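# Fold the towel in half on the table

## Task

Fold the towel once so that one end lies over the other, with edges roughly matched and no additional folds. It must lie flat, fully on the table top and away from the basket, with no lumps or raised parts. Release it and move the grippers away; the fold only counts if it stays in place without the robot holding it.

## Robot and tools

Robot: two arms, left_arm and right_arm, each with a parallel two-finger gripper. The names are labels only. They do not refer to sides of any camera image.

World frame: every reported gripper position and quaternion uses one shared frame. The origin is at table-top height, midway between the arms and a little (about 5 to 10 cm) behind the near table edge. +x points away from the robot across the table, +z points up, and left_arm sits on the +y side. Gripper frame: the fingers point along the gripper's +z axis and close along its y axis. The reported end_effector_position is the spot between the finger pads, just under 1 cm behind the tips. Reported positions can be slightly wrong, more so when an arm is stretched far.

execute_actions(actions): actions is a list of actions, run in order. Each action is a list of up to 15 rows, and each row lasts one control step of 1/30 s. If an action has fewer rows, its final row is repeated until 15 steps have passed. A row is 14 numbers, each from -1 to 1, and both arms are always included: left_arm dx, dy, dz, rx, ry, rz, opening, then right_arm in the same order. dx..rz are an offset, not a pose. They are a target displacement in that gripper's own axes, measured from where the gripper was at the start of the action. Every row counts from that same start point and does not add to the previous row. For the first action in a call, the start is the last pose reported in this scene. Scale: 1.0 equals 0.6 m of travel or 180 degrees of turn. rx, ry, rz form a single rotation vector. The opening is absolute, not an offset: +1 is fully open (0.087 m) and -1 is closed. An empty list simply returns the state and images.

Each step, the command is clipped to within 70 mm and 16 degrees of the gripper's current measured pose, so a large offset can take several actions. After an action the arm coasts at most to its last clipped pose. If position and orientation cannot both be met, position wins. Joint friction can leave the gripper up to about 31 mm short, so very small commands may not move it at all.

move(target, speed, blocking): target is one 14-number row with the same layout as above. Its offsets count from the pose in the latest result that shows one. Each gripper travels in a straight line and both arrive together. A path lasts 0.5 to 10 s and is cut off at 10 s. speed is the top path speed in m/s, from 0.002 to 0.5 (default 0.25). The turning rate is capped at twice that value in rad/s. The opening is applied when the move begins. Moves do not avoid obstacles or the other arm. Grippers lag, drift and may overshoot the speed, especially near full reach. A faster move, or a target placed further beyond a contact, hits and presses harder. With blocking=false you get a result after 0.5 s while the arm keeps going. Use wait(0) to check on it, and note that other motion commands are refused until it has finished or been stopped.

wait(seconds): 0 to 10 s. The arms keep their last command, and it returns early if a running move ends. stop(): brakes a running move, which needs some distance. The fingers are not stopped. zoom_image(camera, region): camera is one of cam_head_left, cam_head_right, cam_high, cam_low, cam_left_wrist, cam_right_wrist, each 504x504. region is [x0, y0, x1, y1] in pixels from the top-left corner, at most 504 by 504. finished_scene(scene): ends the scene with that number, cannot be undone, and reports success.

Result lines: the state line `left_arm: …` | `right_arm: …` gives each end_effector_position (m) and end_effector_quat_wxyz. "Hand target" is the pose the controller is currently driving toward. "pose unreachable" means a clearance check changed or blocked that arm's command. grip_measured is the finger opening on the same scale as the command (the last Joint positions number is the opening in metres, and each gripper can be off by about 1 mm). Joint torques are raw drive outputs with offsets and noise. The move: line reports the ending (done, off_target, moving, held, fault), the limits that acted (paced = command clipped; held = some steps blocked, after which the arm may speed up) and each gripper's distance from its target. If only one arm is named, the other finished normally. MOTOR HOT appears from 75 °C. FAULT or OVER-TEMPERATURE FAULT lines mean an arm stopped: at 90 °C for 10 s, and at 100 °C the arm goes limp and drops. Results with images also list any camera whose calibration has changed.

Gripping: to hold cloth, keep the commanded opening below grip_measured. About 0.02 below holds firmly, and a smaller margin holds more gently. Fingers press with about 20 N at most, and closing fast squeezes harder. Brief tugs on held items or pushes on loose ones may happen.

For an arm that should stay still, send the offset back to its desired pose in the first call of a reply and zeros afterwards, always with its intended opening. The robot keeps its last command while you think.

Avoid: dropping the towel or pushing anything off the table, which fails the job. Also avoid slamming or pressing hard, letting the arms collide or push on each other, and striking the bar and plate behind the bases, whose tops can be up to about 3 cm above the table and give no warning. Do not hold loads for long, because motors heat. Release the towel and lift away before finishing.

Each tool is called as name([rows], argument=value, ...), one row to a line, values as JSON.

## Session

execute_actions(actions=[])

Scene clock: 0.00 s.
left_arm: end_effector_position=(+0.1116, -0.0361, +0.0616) grip_measured=+0.989 end_effector_quat_wxyz=(+0.287, +0.402, +0.858, -0.141) | right_arm: end_effector_position=(+0.1867, -0.2499, +0.0486) grip_measured=+1.000 end_effector_quat_wxyz=(+0.236, +0.182, +0.953, -0.045)
Joint positions: left_arm=[-1.298  1.493  0.948 -0.414 -0.242 -0.362  0.087] | right_arm=[ 0.329  1.066  0.617 -0.758  0.284  0.6    0.087]
Joint velocities: left_arm=[-0.007 -0.002 -0.002  0.022 -0.007 -0.007 -0.   ] | right_arm=[ 0.017 -0.017  0.002 -0.037 -0.066 -0.007  0.   ]
Joint torques (N m, as the arm reports them, + toward a larger angle): no reading
Hand target (left_arm): +0.112, -0.036, +0.062; +0.287, +0.402, +0.858, -0.141
Hand target (right_arm): +0.187, -0.250, +0.049; +0.236, +0.182, +0.953, -0.045
camera_calibration (this result's frames):
cam_left_wrist: T_world_to_cam=[[-0.776343, -0.630268, -0.00730047, 0.0666737], [-0.615646, 0.755747, 0.22322, 0.101583], [-0.135171, 0.17779, -0.974741, 0.230491], [0, 0, 0, 1]] pos_world=[0.145457, -0.0757277, 0.20248]
cam_right_wrist: T_world_to_cam=[[-0.384095, -0.923284, -0.00408056, -0.160588], [-0.859448, 0.355917, 0.366978, 0.256947], [-0.337373, 0.144462, -0.930221, 0.286139], [0, 0, 0, 1]] pos_world=[0.255687, -0.281056, 0.171224]

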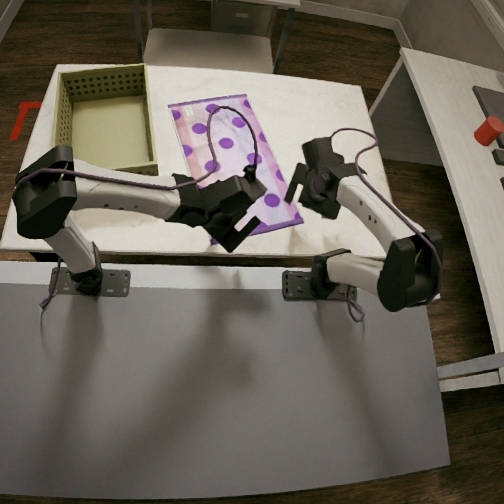

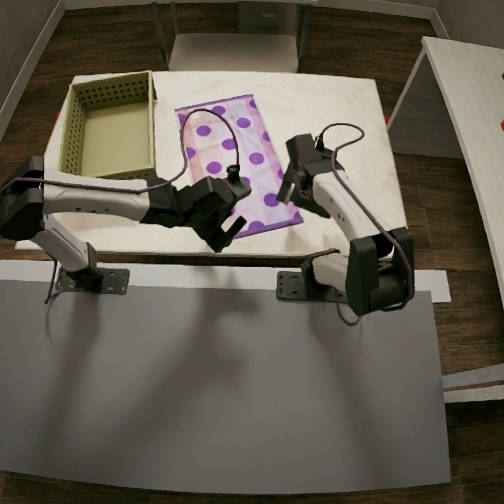

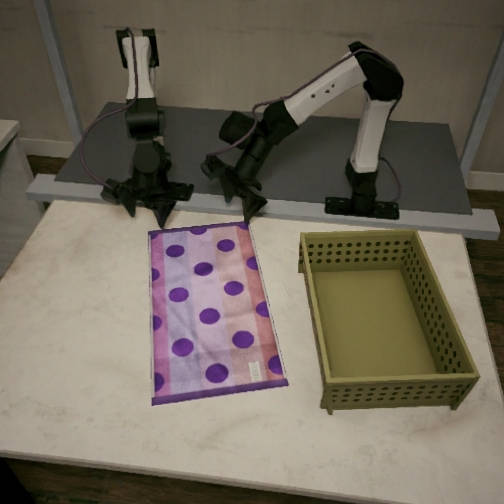

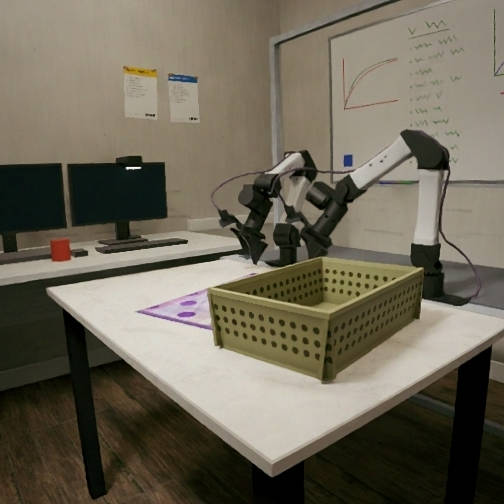

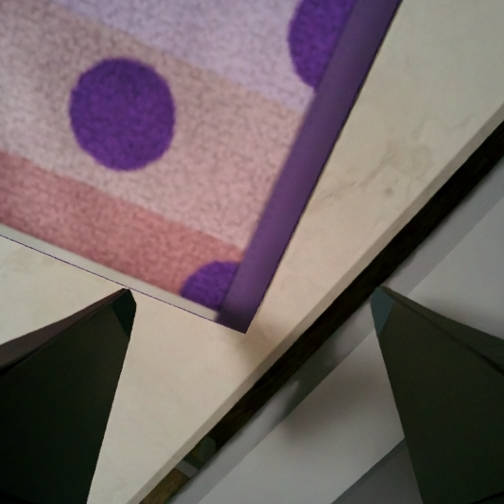

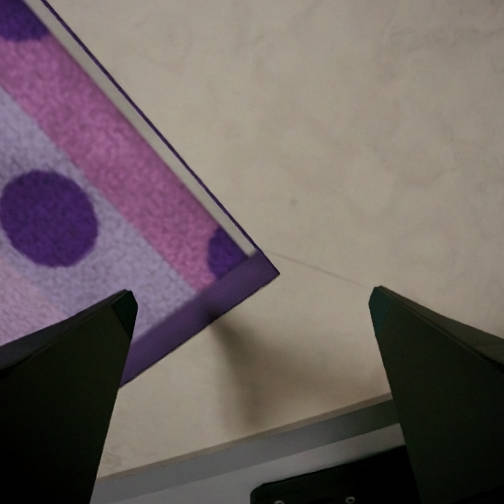

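move(target=[0.048,0.033,0.02,-0.181,0.09,-0.336,0,0.008,0.01,0.048,-0.103,0,-0.196,0], speed=0.3)

Scene clock: 4.67 s.
left_arm: end_effector_position=(+0.1148, -0.0071, +0.0326) grip_measured=+0.000 end_effector_quat_wxyz=(+0.164, -0.147, +0.975, +0.025) | right_arm: end_effector_position=(+0.1967, -0.2463, +0.0274) grip_measured=+0.000 end_effector_quat_wxyz=(+0.241, -0.152, +0.958, +0.035)
Joint positions: left_arm=[-1.232  1.805  1.282 -1.037 -0.325 -1.545  0.044] | right_arm=[ 0.166  1.078  0.523 -0.565 -0.087 -0.178  0.044]
Joint velocities: left_arm=[-0.012  0.017  0.002 -0.037 -0.007 -0.007  0.   ] | right_arm=[-0.002 -0.012  0.002  0.081  0.022 -0.051 -0.001]
Joint torques (N m, as the arm reports them, + toward a larger angle): left_arm=[ 1.02 -7.15  7.84  0.17 -0.1  -0.02] | right_arm=[-1.2  -0.98  5.97  1.38 -0.2  -0.14]
Hand target (left_arm): +0.117, -0.012, +0.035; +0.158, -0.155, +0.975, +0.024
Hand target (right_arm): +0.197, -0.247, +0.021; +0.238, -0.154, +0.958, +0.038
Off the commanded pose (left_arm): 0.005 m, 1 deg.
Off the commanded pose (right_arm): 0.007 m, 1 deg.
move: done
camera_calibration (this result's frames):
cam_left_wrist: T_world_to_cam=[[0.281416, -0.959454, -0.0159248, -0.036275], [-0.818745, -0.248734, 0.517482, 0.0946526], [-0.500461, -0.132589, -0.855546, 0.233386], [0, 0, 0, 1]] pos_world=[0.204505, 0.0196835, 0.150114]
cam_right_wrist: T_world_to_cam=[[0.292492, -0.956265, 0.00236897, -0.294856], [-0.891886, -0.271906, 0.361394, 0.124014], [-0.344945, -0.107818, -0.93241, 0.208659], [0, 0, 0, 1]] pos_world=[0.268825, -0.225743, 0.150436]

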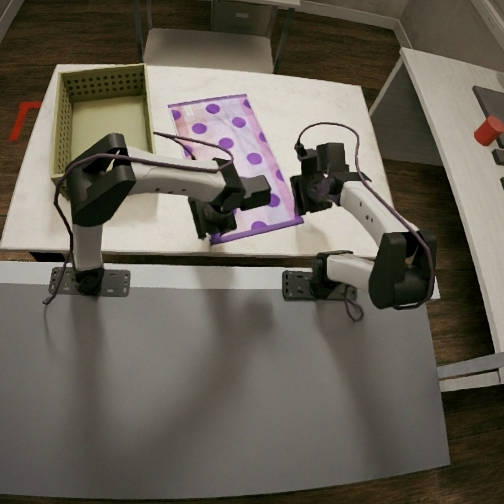

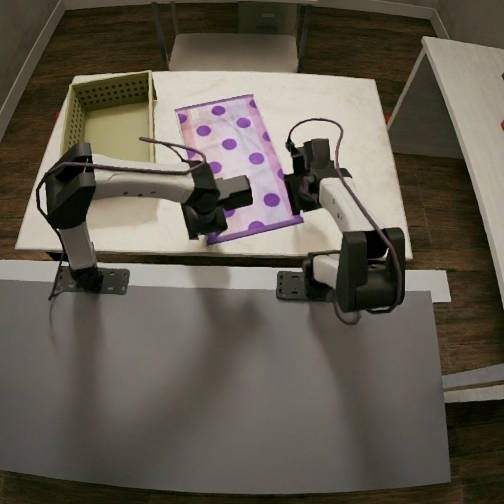

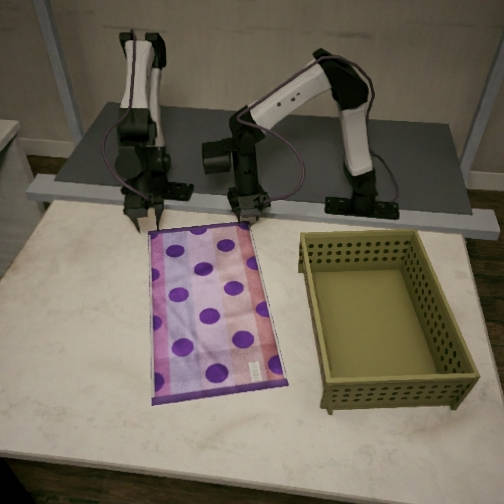

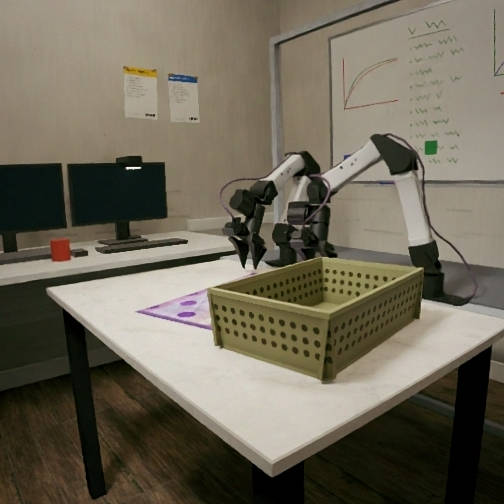

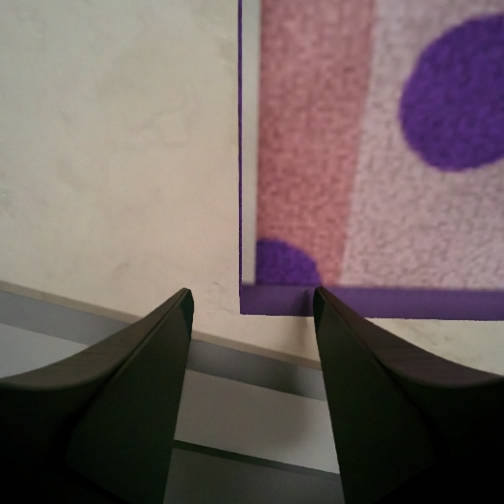

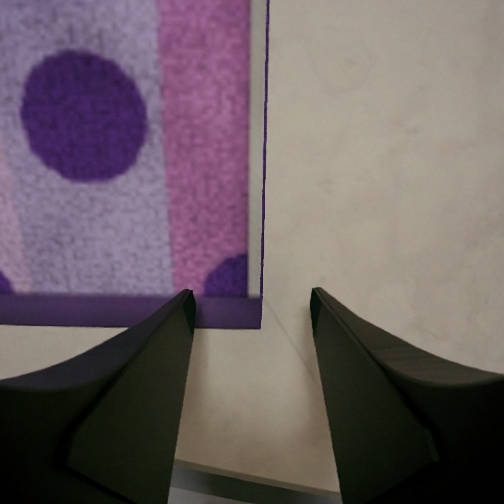

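move(target=[0.015,-0.018,0.065,0,0,0,0,0.012,0.02,0.068,0,0,0,0], speed=0.05)

execute_actions([
  [[0.008,0,0.03,0,0,0,-0.1,0.014,0,0.03,0,0,0,-0.1],[0.008,0,0.03,0,0,0,-0.15,0.014,0,0.03,0,0,0,-0.15],[0.008,0,0.03,0,0,0,-0.2,0.014,0,0.03,0,0,0,-0.2],[0.008,0,0.03,0,0,0,-0.25,0.014,0,0.03,0,0,0,-0.25],[0.008,0,0.03,0,0,0,-0.3,0.014,0,0.03,0,0,0,-0.3],[0.008,0,0.03,0,0,0,-0.35,0.014,0,0.03,0,0,0,-0.35],[0.008,0,0.03,0,0,0,-0.4,0.014,0,0.03,0,0,0,-0.4],[0.008,0,0.03,0,0,0,-0.45,0.014,0,0.03,0,0,0,-0.45],[0.008,0,0.03,0,0,0,-0.5,0.014,0,0.03,0,0,0,-0.5]],
  [[0.008,0,0.03,0,0,0,-0.6,0.014,0,0.03,0,0,0,-0.6],[0.008,0,0.03,0,0,0,-0.65,0.014,0,0.03,0,0,0,-0.65],[0.008,0,0.03,0,0,0,-0.7,0.014,0,0.03,0,0,0,-0.7],[0.008,0,0.03,0,0,0,-0.75,0.014,0,0.03,0,0,0,-0.75],[0.008,0,0.03,0,0,0,-0.8,0.014,0,0.03,0,0,0,-0.8],[0.008,0,0.03,0,0,0,-0.85,0.014,0,0.03,0,0,0,-0.85],[0.008,0,0.03,0,0,0,-0.9,0.014,0,0.03,0,0,0,-0.9],[0.008,0,0.03,0,0,0,-0.95,0.014,0,0.03,0,0,0,-0.95],[0.008,0,0.03,0,0,0,-1,0.014,0,0.03,0,0,0,-1]],
])

move(target=[-0.06,0,-0.13,0,0,0,-1,-0.08,0,-0.12,0,0,0,-1], speed=0.08)

Scene clock: 7.43 s.
left_arm: end_effector_position=(+0.1204, -0.0239, +0.0192) grip_measured=+0.000 end_effector_quat_wxyz=(+0.167, -0.146, +0.975, +0.004) | right_arm: end_effector_position=(+0.2182, -0.2282, +0.0079) grip_measured=+0.000 end_effector_quat_wxyz=(+0.271, -0.152, +0.949, +0.045)
Joint positions: left_arm=[-1.232  1.846  1.278 -0.948 -0.324 -1.535  0.044] | right_arm=[ 0.23   1.175  0.463 -0.34  -0.076 -0.116  0.044]
Joint velocities: left_arm=[ 0.002 -0.017  0.002  0.037  0.007 -0.022  0.   ] | right_arm=[-0.002 -0.022  0.002  0.051  0.007 -0.007  0.   ]
Joint torques (N m, as the arm reports them, + toward a larger angle): left_arm=[ 1.07 -5.3   2.61  0.92 -0.25  0.  ] | right_arm=[ 0.91 -0.07  3.9   1.31  0.22  0.03]
Hand target (left_arm): +0.121, -0.015, -0.006; +0.163, -0.147, +0.975, +0.026
Hand target (right_arm): +0.204, -0.232, -0.010; +0.240, -0.153, +0.958, +0.035
Off the commanded pose (left_arm): 0.028 m, 2 deg.
Off the commanded pose (right_arm): 0.024 m, 4 deg.
move: off_target (left_arm, right_arm)
camera_calibration (this result's frames):
cam_left_wrist: T_world_to_cam=[[0.272694, -0.961787, 0.0245576, -0.0539422], [-0.827272, -0.221371, 0.516348, 0.103718], [-0.491181, -0.161121, -0.856027, 0.220686], [0, 0, 0, 1]] pos_world=[0.208909, 0.00663622, 0.136683]
cam_right_wrist: T_world_to_cam=[[0.297526, -0.954688, -0.00698241, -0.284474], [-0.909964, -0.285786, 0.300485, 0.156373], [-0.288865, -0.0830484, -0.953761, 0.193446], [0, 0, 0, 1]] pos_world=[0.282813, -0.21083, 0.135527]

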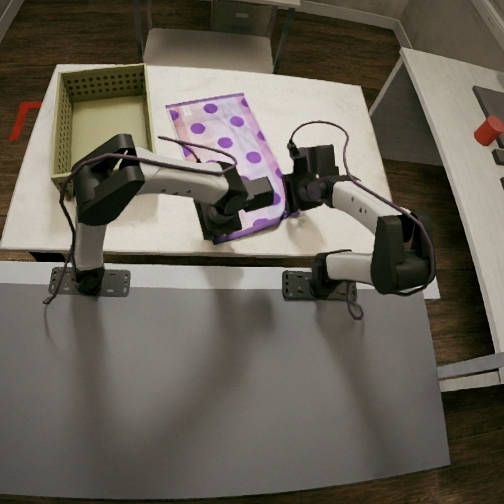

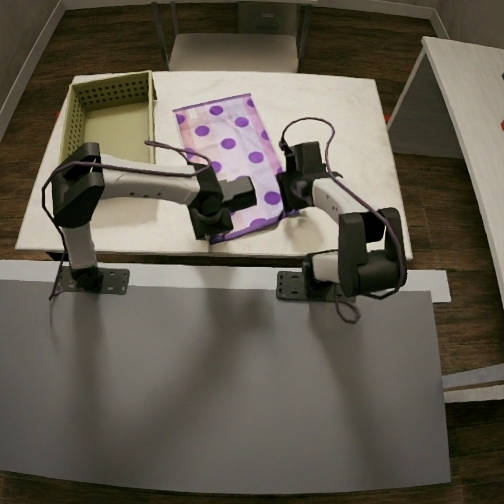

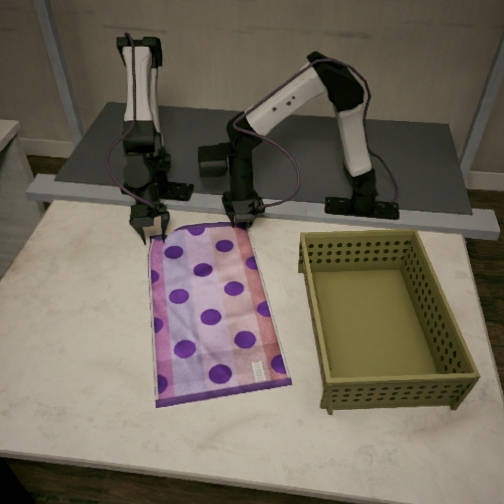

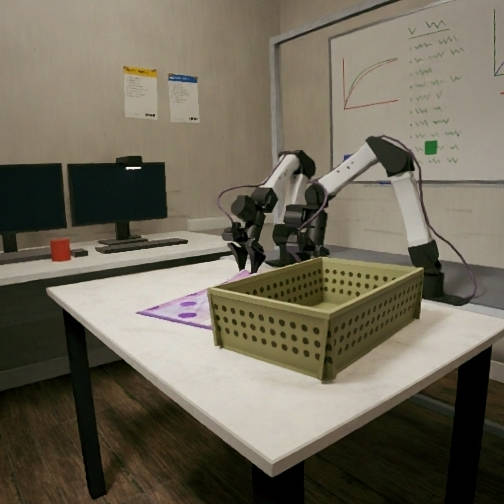

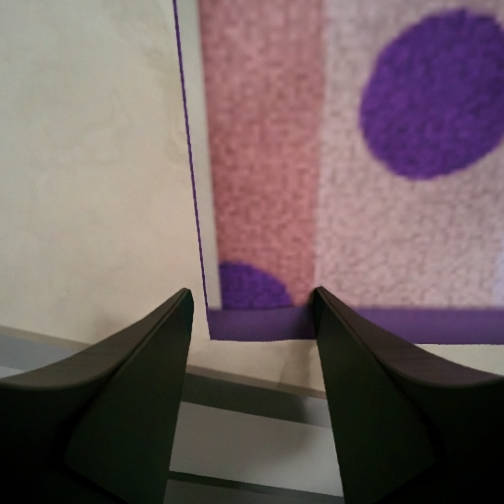

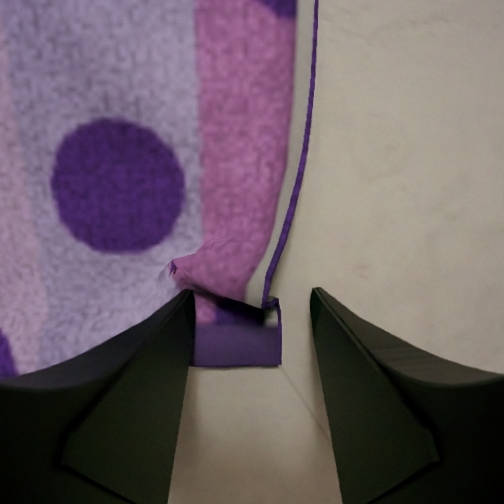

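Scene clock: 8.43 s.
left_arm: end_effector_position=(+0.1289, -0.0482, +0.0212) grip_measured=-0.964 end_effector_quat_wxyz=(+0.176, -0.152, +0.971, -0.045) | right_arm: end_effector_position=(+0.2488, -0.2162, +0.0089) grip_measured=-0.915 end_effector_quat_wxyz=(+0.331, -0.157, +0.928, +0.063)
Joint positions: left_arm=[-1.232  1.847  1.278 -0.845 -0.325 -1.534  0.002] | right_arm=[ 0.23   1.231  0.433 -0.127 -0.112 -0.115  0.004]
Joint velocities: left_arm=[ 0.012 -0.007 -0.007 -0.066  0.007 -0.022  0.   ] | right_arm=[ 0.002 -0.007 -0.007 -0.022  0.007  0.066 -0.001]
Joint torques (N m, as the arm reports them, + toward a larger angle): left_arm=[ 0.57 -6.86  3.23  0.6  -0.21  0.08] | right_arm=[ 0.17 -0.8   4.21  1.39  0.14 -0.01]
Hand target (left_arm): +0.125, -0.034, +0.002; +0.171, -0.148, +0.974, -0.014
Hand target (right_arm): +0.235, -0.221, -0.010; +0.300, -0.155, +0.939, +0.054
Off the commanded pose (left_arm): 0.025 m, 4 deg.
Off the commanded pose (right_arm): 0.024 m, 4 deg.
camera_calibration (this result's frames):
cam_left_wrist: T_world_to_cam=[[0.267827, -0.955339, 0.12488, -0.0809184], [-0.844986, -0.170638, 0.506835, 0.109193], [-0.46289, -0.241266, -0.85295, 0.21506], [0, 0, 0, 1]] pos_world=[0.213488, -0.00678548, 0.138198]
cam_right_wrist: T_world_to_cam=[[0.318759, -0.947637, -0.0194162, -0.285773], [-0.932246, -0.317151, 0.174161, 0.187238], [-0.171199, -0.0374148, -0.984526, 0.185075], [0, 0, 0, 1]] pos_world=[0.297329, -0.204502, 0.144053]

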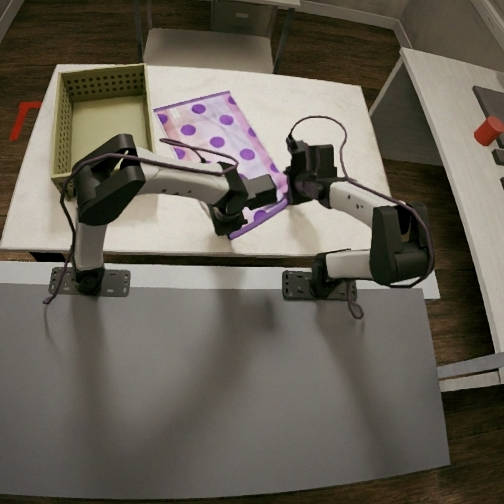

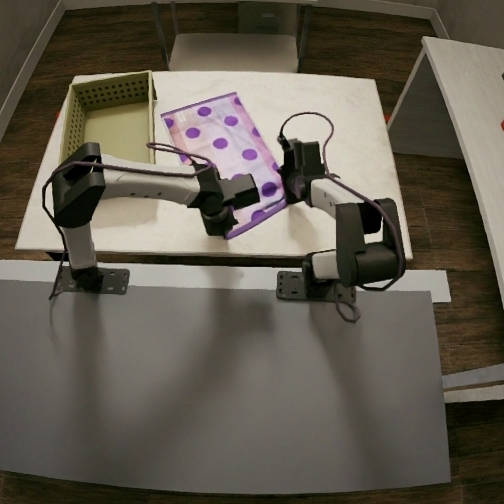

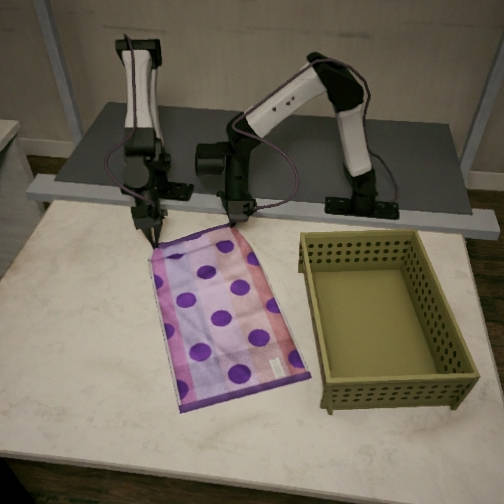

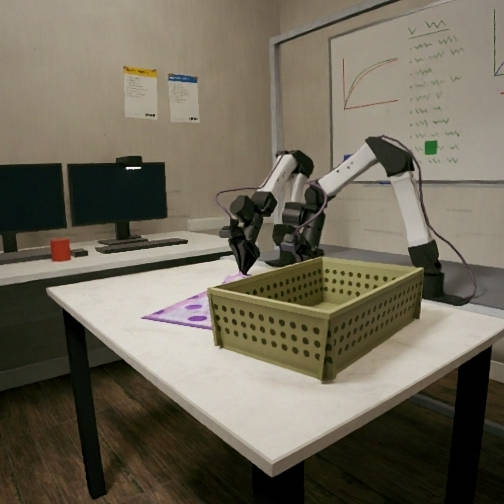

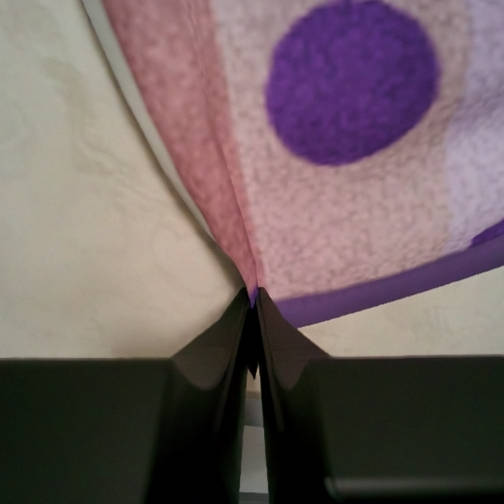

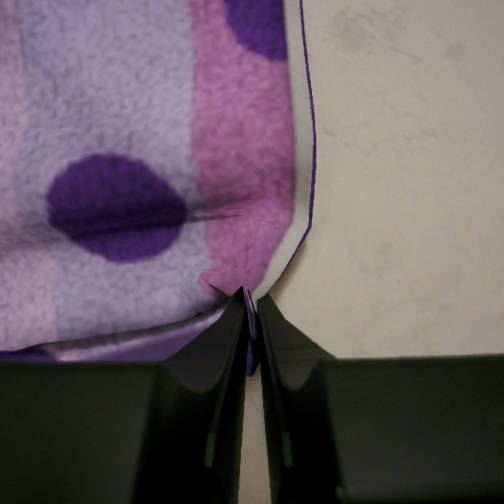

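Scene clock: 10.10 s.
left_arm: end_effector_position=(+0.1312, -0.0363, +0.0945) grip_measured=-0.964 end_effector_quat_wxyz=(+0.177, -0.152, +0.972, -0.042) | right_arm: end_effector_position=(+0.2331, -0.2167, +0.0818) grip_measured=-0.931 end_effector_quat_wxyz=(+0.309, -0.159, +0.935, +0.068)
Joint positions: left_arm=[-1.213  1.758  1.464 -1.12  -0.325 -1.515  0.002] | right_arm=[ 0.23   1.073  0.681 -0.577 -0.125 -0.115  0.003]
Joint velocities: left_arm=[ 0.027 -0.002 -0.002  0.022  0.022 -0.022  0.001] | right_arm=[ 0.002  0.022 -0.017 -0.007  0.007 -0.051 -0.001]
Joint torques (N m, as the arm reports them, + toward a larger angle): left_arm=[ 1.01 -9.49  8.21  0.23 -0.24  0.11] | right_arm=[-1.14 -4.82  9.62  1.4  -0.01 -0.13]
Hand target (left_arm): +0.133, -0.033, +0.106; +0.177, -0.152, +0.971, -0.045
Hand target (right_arm): +0.241, -0.220, +0.094; +0.330, -0.157, +0.929, +0.063
Off the commanded pose (left_arm): 0.012 m, 0 deg.
Off the commanded pose (right_arm): 0.016 m, 3 deg.
move: off_target (left_arm, right_arm)
camera_calibration (this result's frames):
cam_left_wrist: T_world_to_cam=[[0.268203, -0.955977, 0.119056, -0.078836], [-0.845307, -0.174254, 0.505066, 0.0761348], [-0.462085, -0.236099, -0.85483, 0.281799], [0, 0, 0, 1]] pos_world=[0.215717, 0.00443389, 0.211823]
cam_right_wrist: T_world_to_cam=[[0.324679, -0.945144, -0.0358789, -0.279323], [-0.920808, -0.324531, 0.216316, 0.152094], [-0.216093, -0.0371956, -0.975664, 0.263934], [0, 0, 0, 1]] pos_world=[0.287774, -0.204824, 0.214589]

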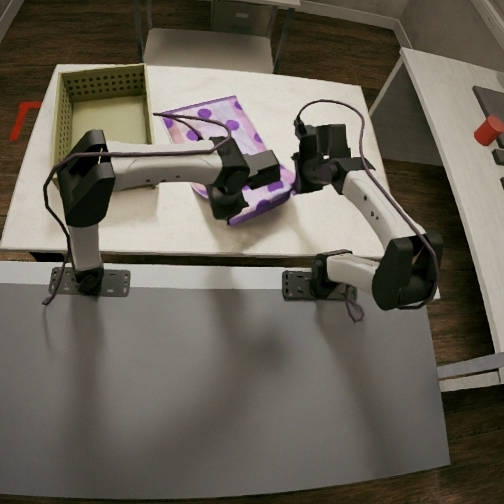

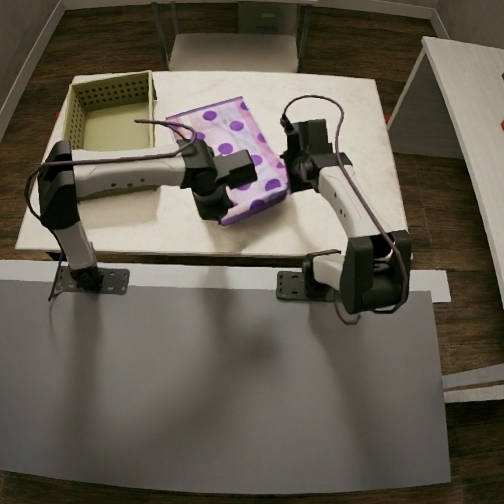

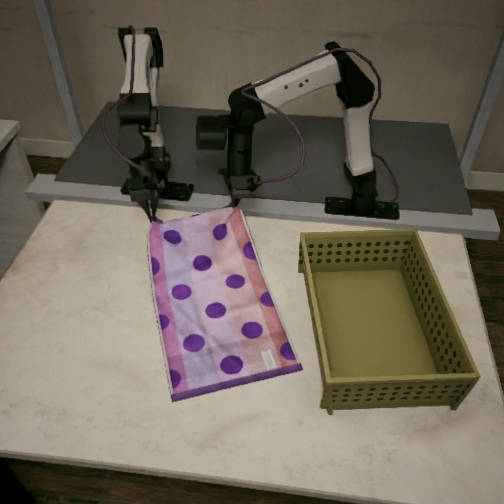

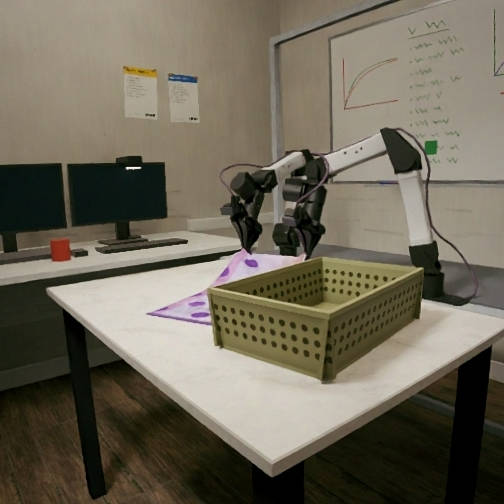

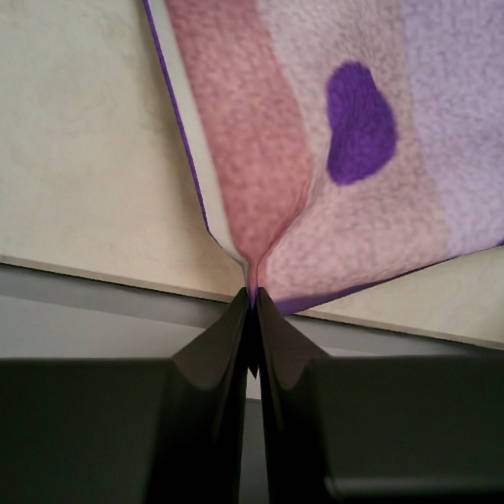

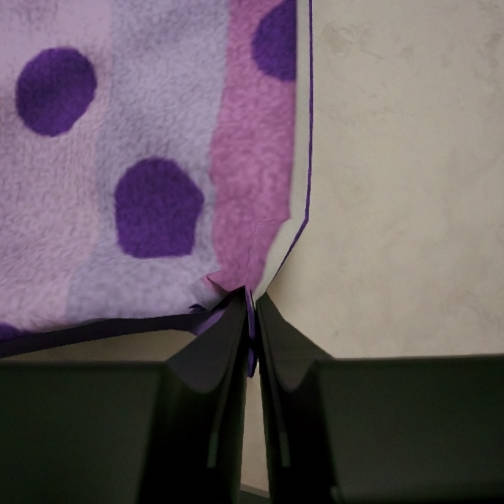

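move(target=[-0.027,-0.038,-0.192,0,0,0,-1,-0.003,-0.037,-0.245,0,0.1,0,-1], speed=0.1)

Scene clock: 12.77 s.
left_arm: end_effector_position=(+0.1132, -0.0539, +0.2054) grip_measured=-0.964 end_effector_quat_wxyz=(+0.177, -0.153, +0.970, -0.069) | right_arm: end_effector_position=(+0.1545, -0.2637, +0.1976) grip_measured=-0.933 end_effector_quat_wxyz=(+0.159, -0.167, +0.972, +0.053)
Joint positions: left_arm=[-1.273  1.831  1.997 -1.544 -0.325 -1.571  0.002] | right_arm=[ 0.058  1.128  1.279 -1.453 -0.151 -0.311  0.003]
Joint velocities: left_arm=[-0.007  0.007 -0.017 -0.037  0.007  0.007 -0.001] | right_arm=[ 0.022 -0.007  0.002  0.022  0.037 -0.037 -0.001]
Joint torques (N m, as the arm reports them, + toward a larger angle): left_arm=[-0.13 -8.32  7.77  0.19 -0.29  0.04] | right_arm=[-1.43 -0.61  8.44  0.85  0.04 -0.19]
Hand target (left_arm): +0.110, -0.048, +0.210; +0.178, -0.149, +0.971, -0.060
Hand target (right_arm): +0.160, -0.269, +0.200; +0.159, -0.167, +0.972, +0.044
Off the commanded pose (left_arm): 0.007 m, 3 deg.
Off the commanded pose (right_arm): 0.009 m, 1 deg.
joint sent to its limit (left arm) — the command would take joint 4 (wrist pitch) past its lower limit, so that joint was sent only as far as its limit.
move: off_target (left_arm)
camera_calibration (this result's frames):
cam_left_wrist: T_world_to_cam=[[0.2602, -0.949926, 0.173019, -0.113873], [-0.850364, -0.14057, 0.507071, 0.00378059], [-0.457359, -0.279069, -0.84436, 0.359126], [0, 0, 0, 1]] pos_world=[0.197094, -0.00741821, 0.321017]
cam_right_wrist: T_world_to_cam=[[0.325491, -0.944202, -0.0503837, -0.2911], [-0.80834, -0.30551, 0.50324, -0.0296535], [-0.490553, -0.123073, -0.862677, 0.355613], [0, 0, 0, 1]] pos_world=[0.245227, -0.24015, 0.307035]

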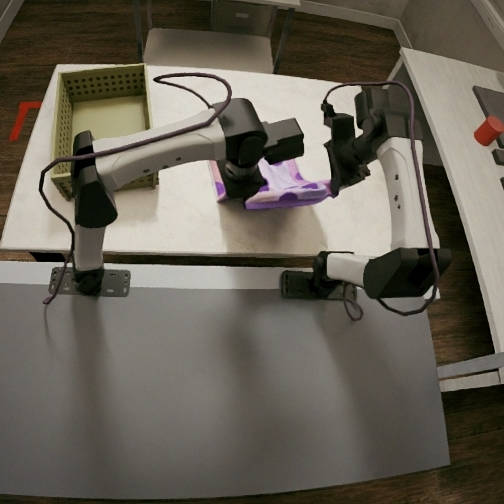

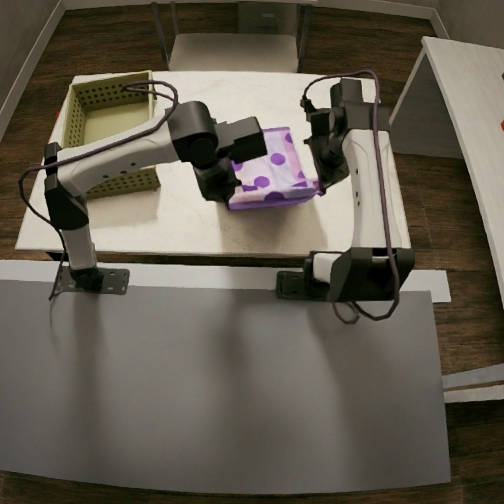

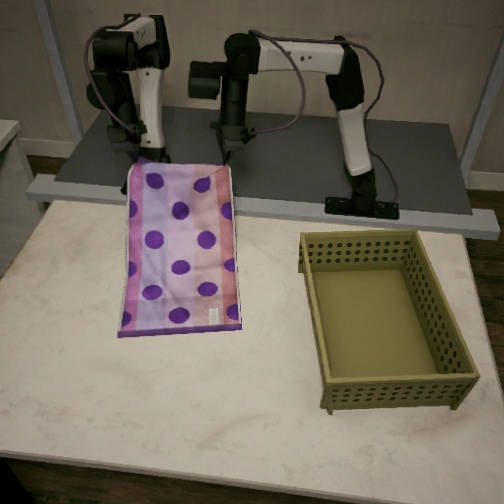

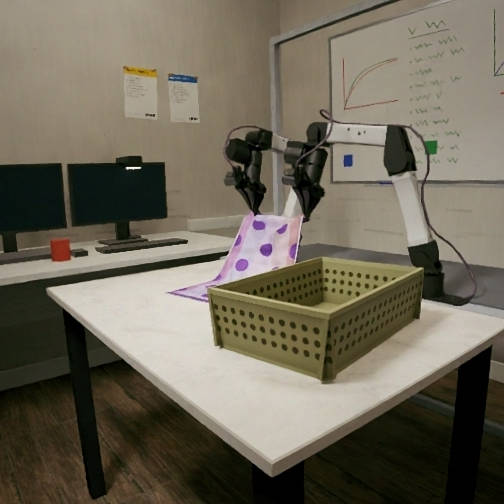

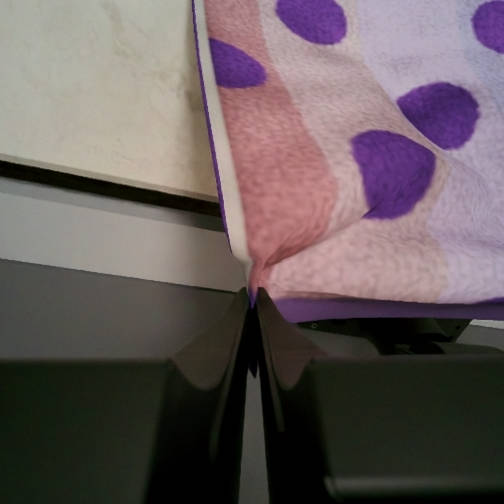

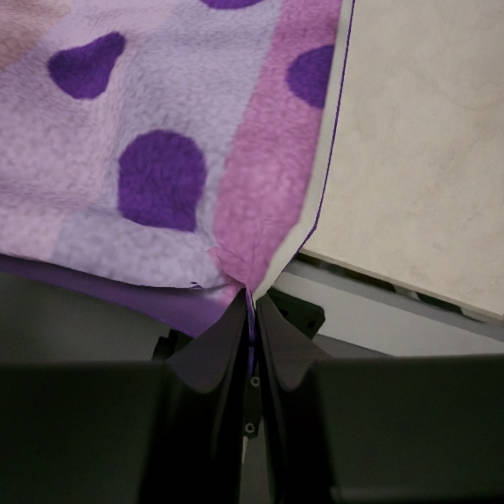

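move(target=[-0.293,-0.013,0.168,0,0.08,0,-1,-0.288,-0.067,0.158,0,0.06,0,-1], speed=0.1)

Scene clock: 16.03 s.
left_arm: end_effector_position=(+0.3083, -0.0202, +0.1713) grip_measured=-0.964 end_effector_quat_wxyz=(+0.064, -0.143, +0.983, -0.100) | right_arm: end_effector_position=(+0.3466, -0.2308, +0.1643) grip_measured=-0.933 end_effector_quat_wxyz=(+0.066, -0.171, +0.982, +0.055)
Joint positions: left_arm=[-0.676  2.215  2.407 -1.53   0.047 -0.988  0.002] | right_arm=[ 0.152  2.016  2.007 -1.47  -0.117 -0.235  0.003]
Joint velocities: left_arm=[-0.002 -0.002  0.007 -0.007 -0.037  0.051 -0.   ] | right_arm=[ 0.007 -0.002  0.002  0.007 -0.051 -0.007 -0.   ]
Joint torques (N m, as the arm reports them, + toward a larger angle): left_arm=[  0.84 -10.57   8.04   0.38  -0.12   0.11] | right_arm=[  0.37 -11.05   8.57   0.49   0.32   0.01]
Hand target (left_arm): +0.307, -0.013, +0.171; +0.059, -0.142, +0.984, -0.088
Hand target (right_arm): +0.350, -0.234, +0.165; +0.067, -0.171, +0.982, +0.037
Off the commanded pose (left_arm): 0.007 m, 2 deg.
Off the commanded pose (right_arm): 0.005 m, 2 deg.
move: done
camera_calibration (this result's frames):
cam_left_wrist: T_world_to_cam=[[0.253171, -0.945973, 0.202582, -0.12951], [-0.727688, -0.0482263, 0.684211, 0.125407], [-0.637475, -0.320639, -0.700583, 0.459009], [0, 0, 0, 1]] pos_world=[0.416652, 0.0307115, 0.262005]
cam_right_wrist: T_world_to_cam=[[0.326444, -0.941611, -0.082483, -0.318707], [-0.697062, -0.298759, 0.651804, 0.0909931], [-0.638388, -0.155282, -0.753889, 0.451071], [0, 0, 0, 1]] pos_world=[0.455426, -0.20287, 0.25446]

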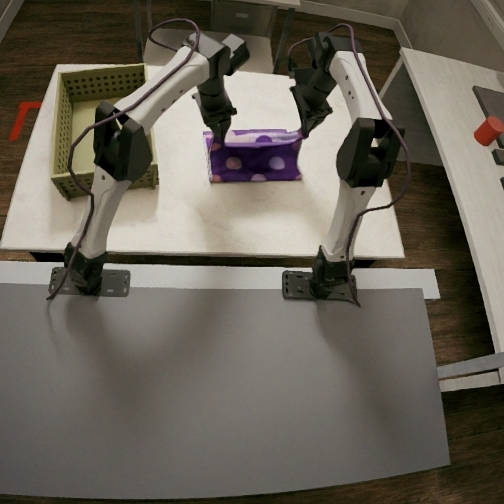

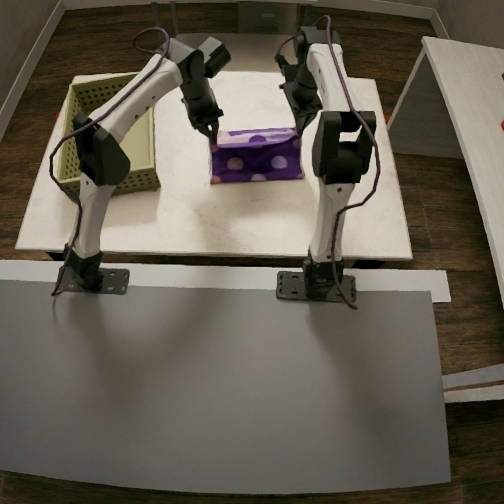

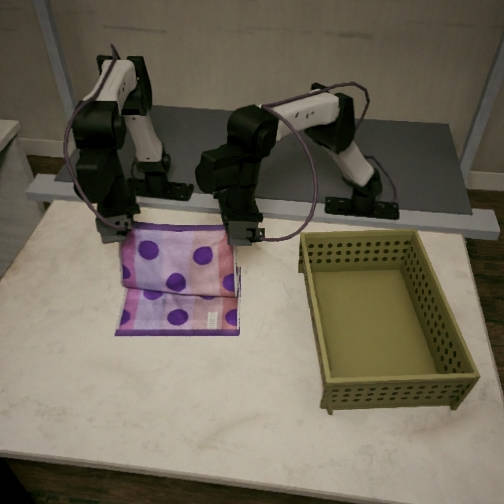

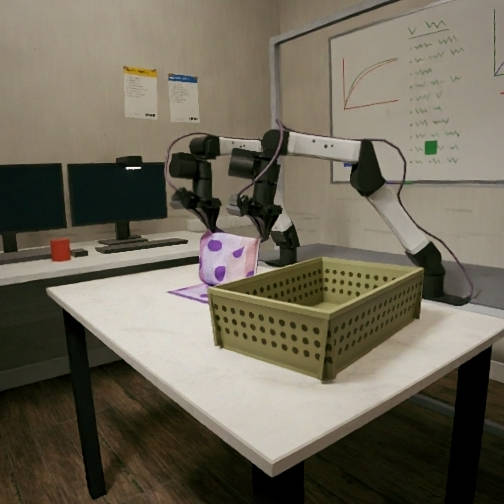

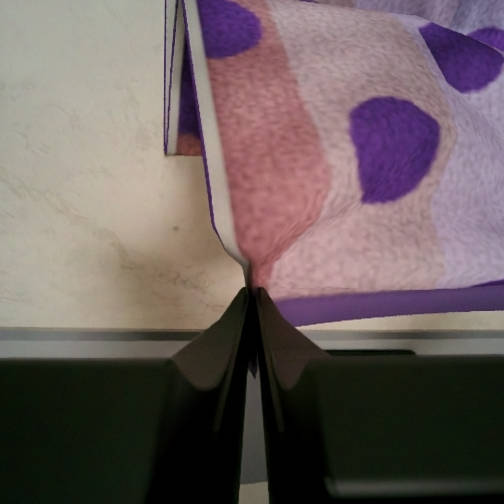

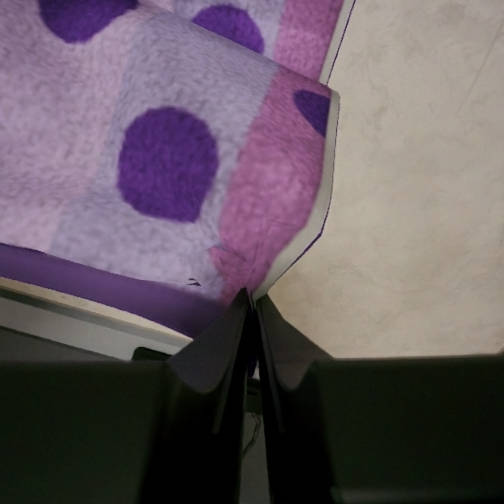

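move(target=[0.255,0.025,0.0,0,-0.04,0,-1,0.245,0.05,0.0,0,-0.03,0,-1], speed=0.1)

Scene clock: 18.60 s.
left_arm: end_effector_position=(+0.1598, -0.0541, +0.1520) grip_measured=-0.964 end_effector_quat_wxyz=(+0.115, -0.146, +0.979, -0.087) | right_arm: end_effector_position=(+0.1967, -0.2496, +0.1441) grip_measured=-0.936 end_effector_quat_wxyz=(+0.100, -0.168, +0.979, +0.059)
Joint positions: left_arm=[-1.079  1.819  1.756 -1.266 -0.153 -1.373  0.002] | right_arm=[ 0.125  1.341  1.197 -1.27  -0.134 -0.252  0.003]
Joint velocities: left_arm=[-0.002  0.007  0.027 -0.007 -0.022 -0.066  0.001] | right_arm=[ 0.002  0.007  0.002 -0.022 -0.066 -0.066 -0.   ]
Joint torques (N m, as the arm reports them, + toward a larger angle): left_arm=[  0.22 -10.23   4.71   0.88  -0.25  -0.06] | right_arm=[-1.21 -6.58  5.41  0.87 -0.25 -0.15]
Hand target (left_arm): +0.160, -0.052, +0.154; +0.122, -0.150, +0.977, -0.091
Hand target (right_arm): +0.199, -0.251, +0.143; +0.112, -0.168, +0.977, +0.062
Off the commanded pose (left_arm): 0.003 m, 1 deg.
Off the commanded pose (right_arm): 0.003 m, 1 deg.
move: done
camera_calibration (this result's frames):
cam_left_wrist: T_world_to_cam=[[0.251563, -0.949125, 0.189413, -0.117991], [-0.789193, -0.0878716, 0.607827, 0.0482066], [-0.56026, -0.30239, -0.771148, 0.339345], [0, 0, 0, 1]] pos_world=[0.257848, -0.00513776, 0.254733]
cam_right_wrist: T_world_to_cam=[[0.324516, -0.94242, -0.0808379, -0.289163], [-0.740033, -0.306191, 0.598831, 0.00831134], [-0.589102, -0.134507, -0.796785, 0.338987], [0, 0, 0, 1]] pos_world=[0.299686, -0.224372, 0.241747]

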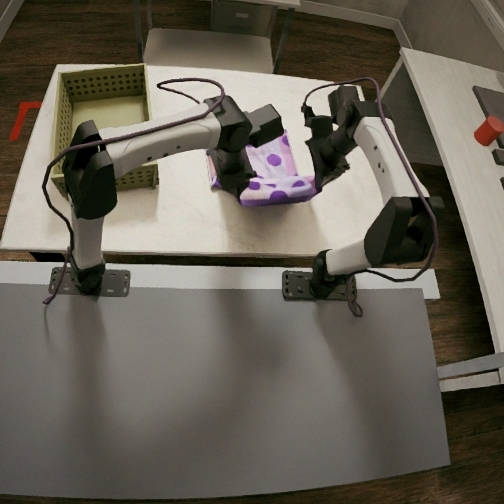

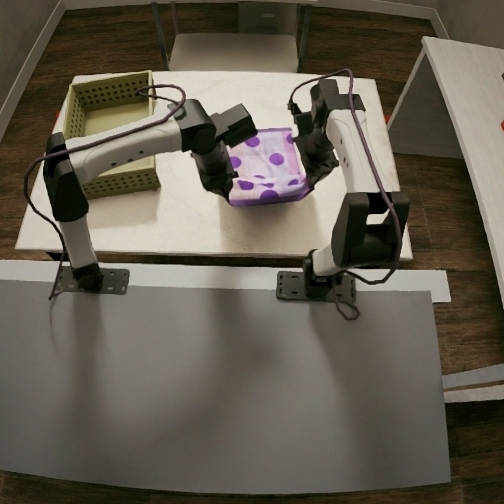

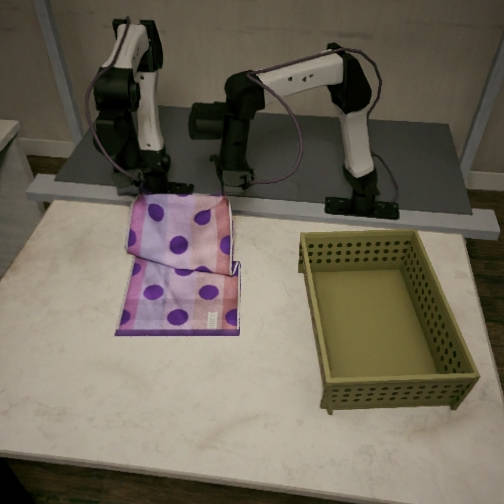

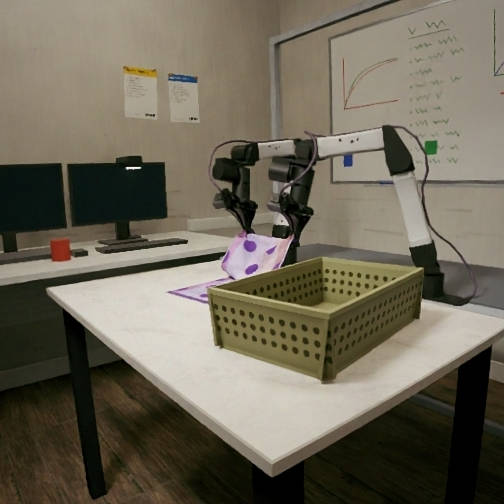

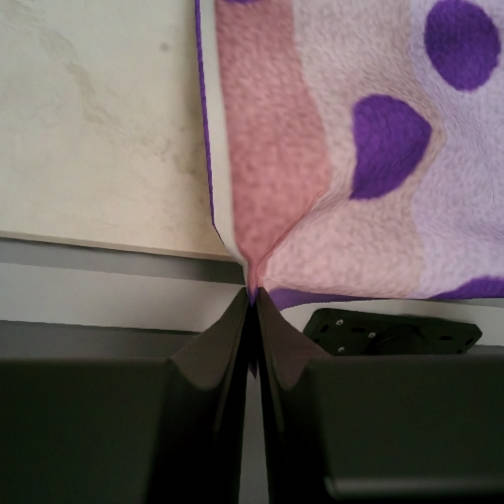

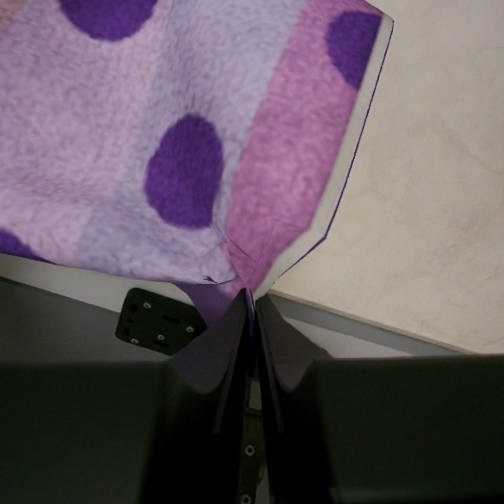

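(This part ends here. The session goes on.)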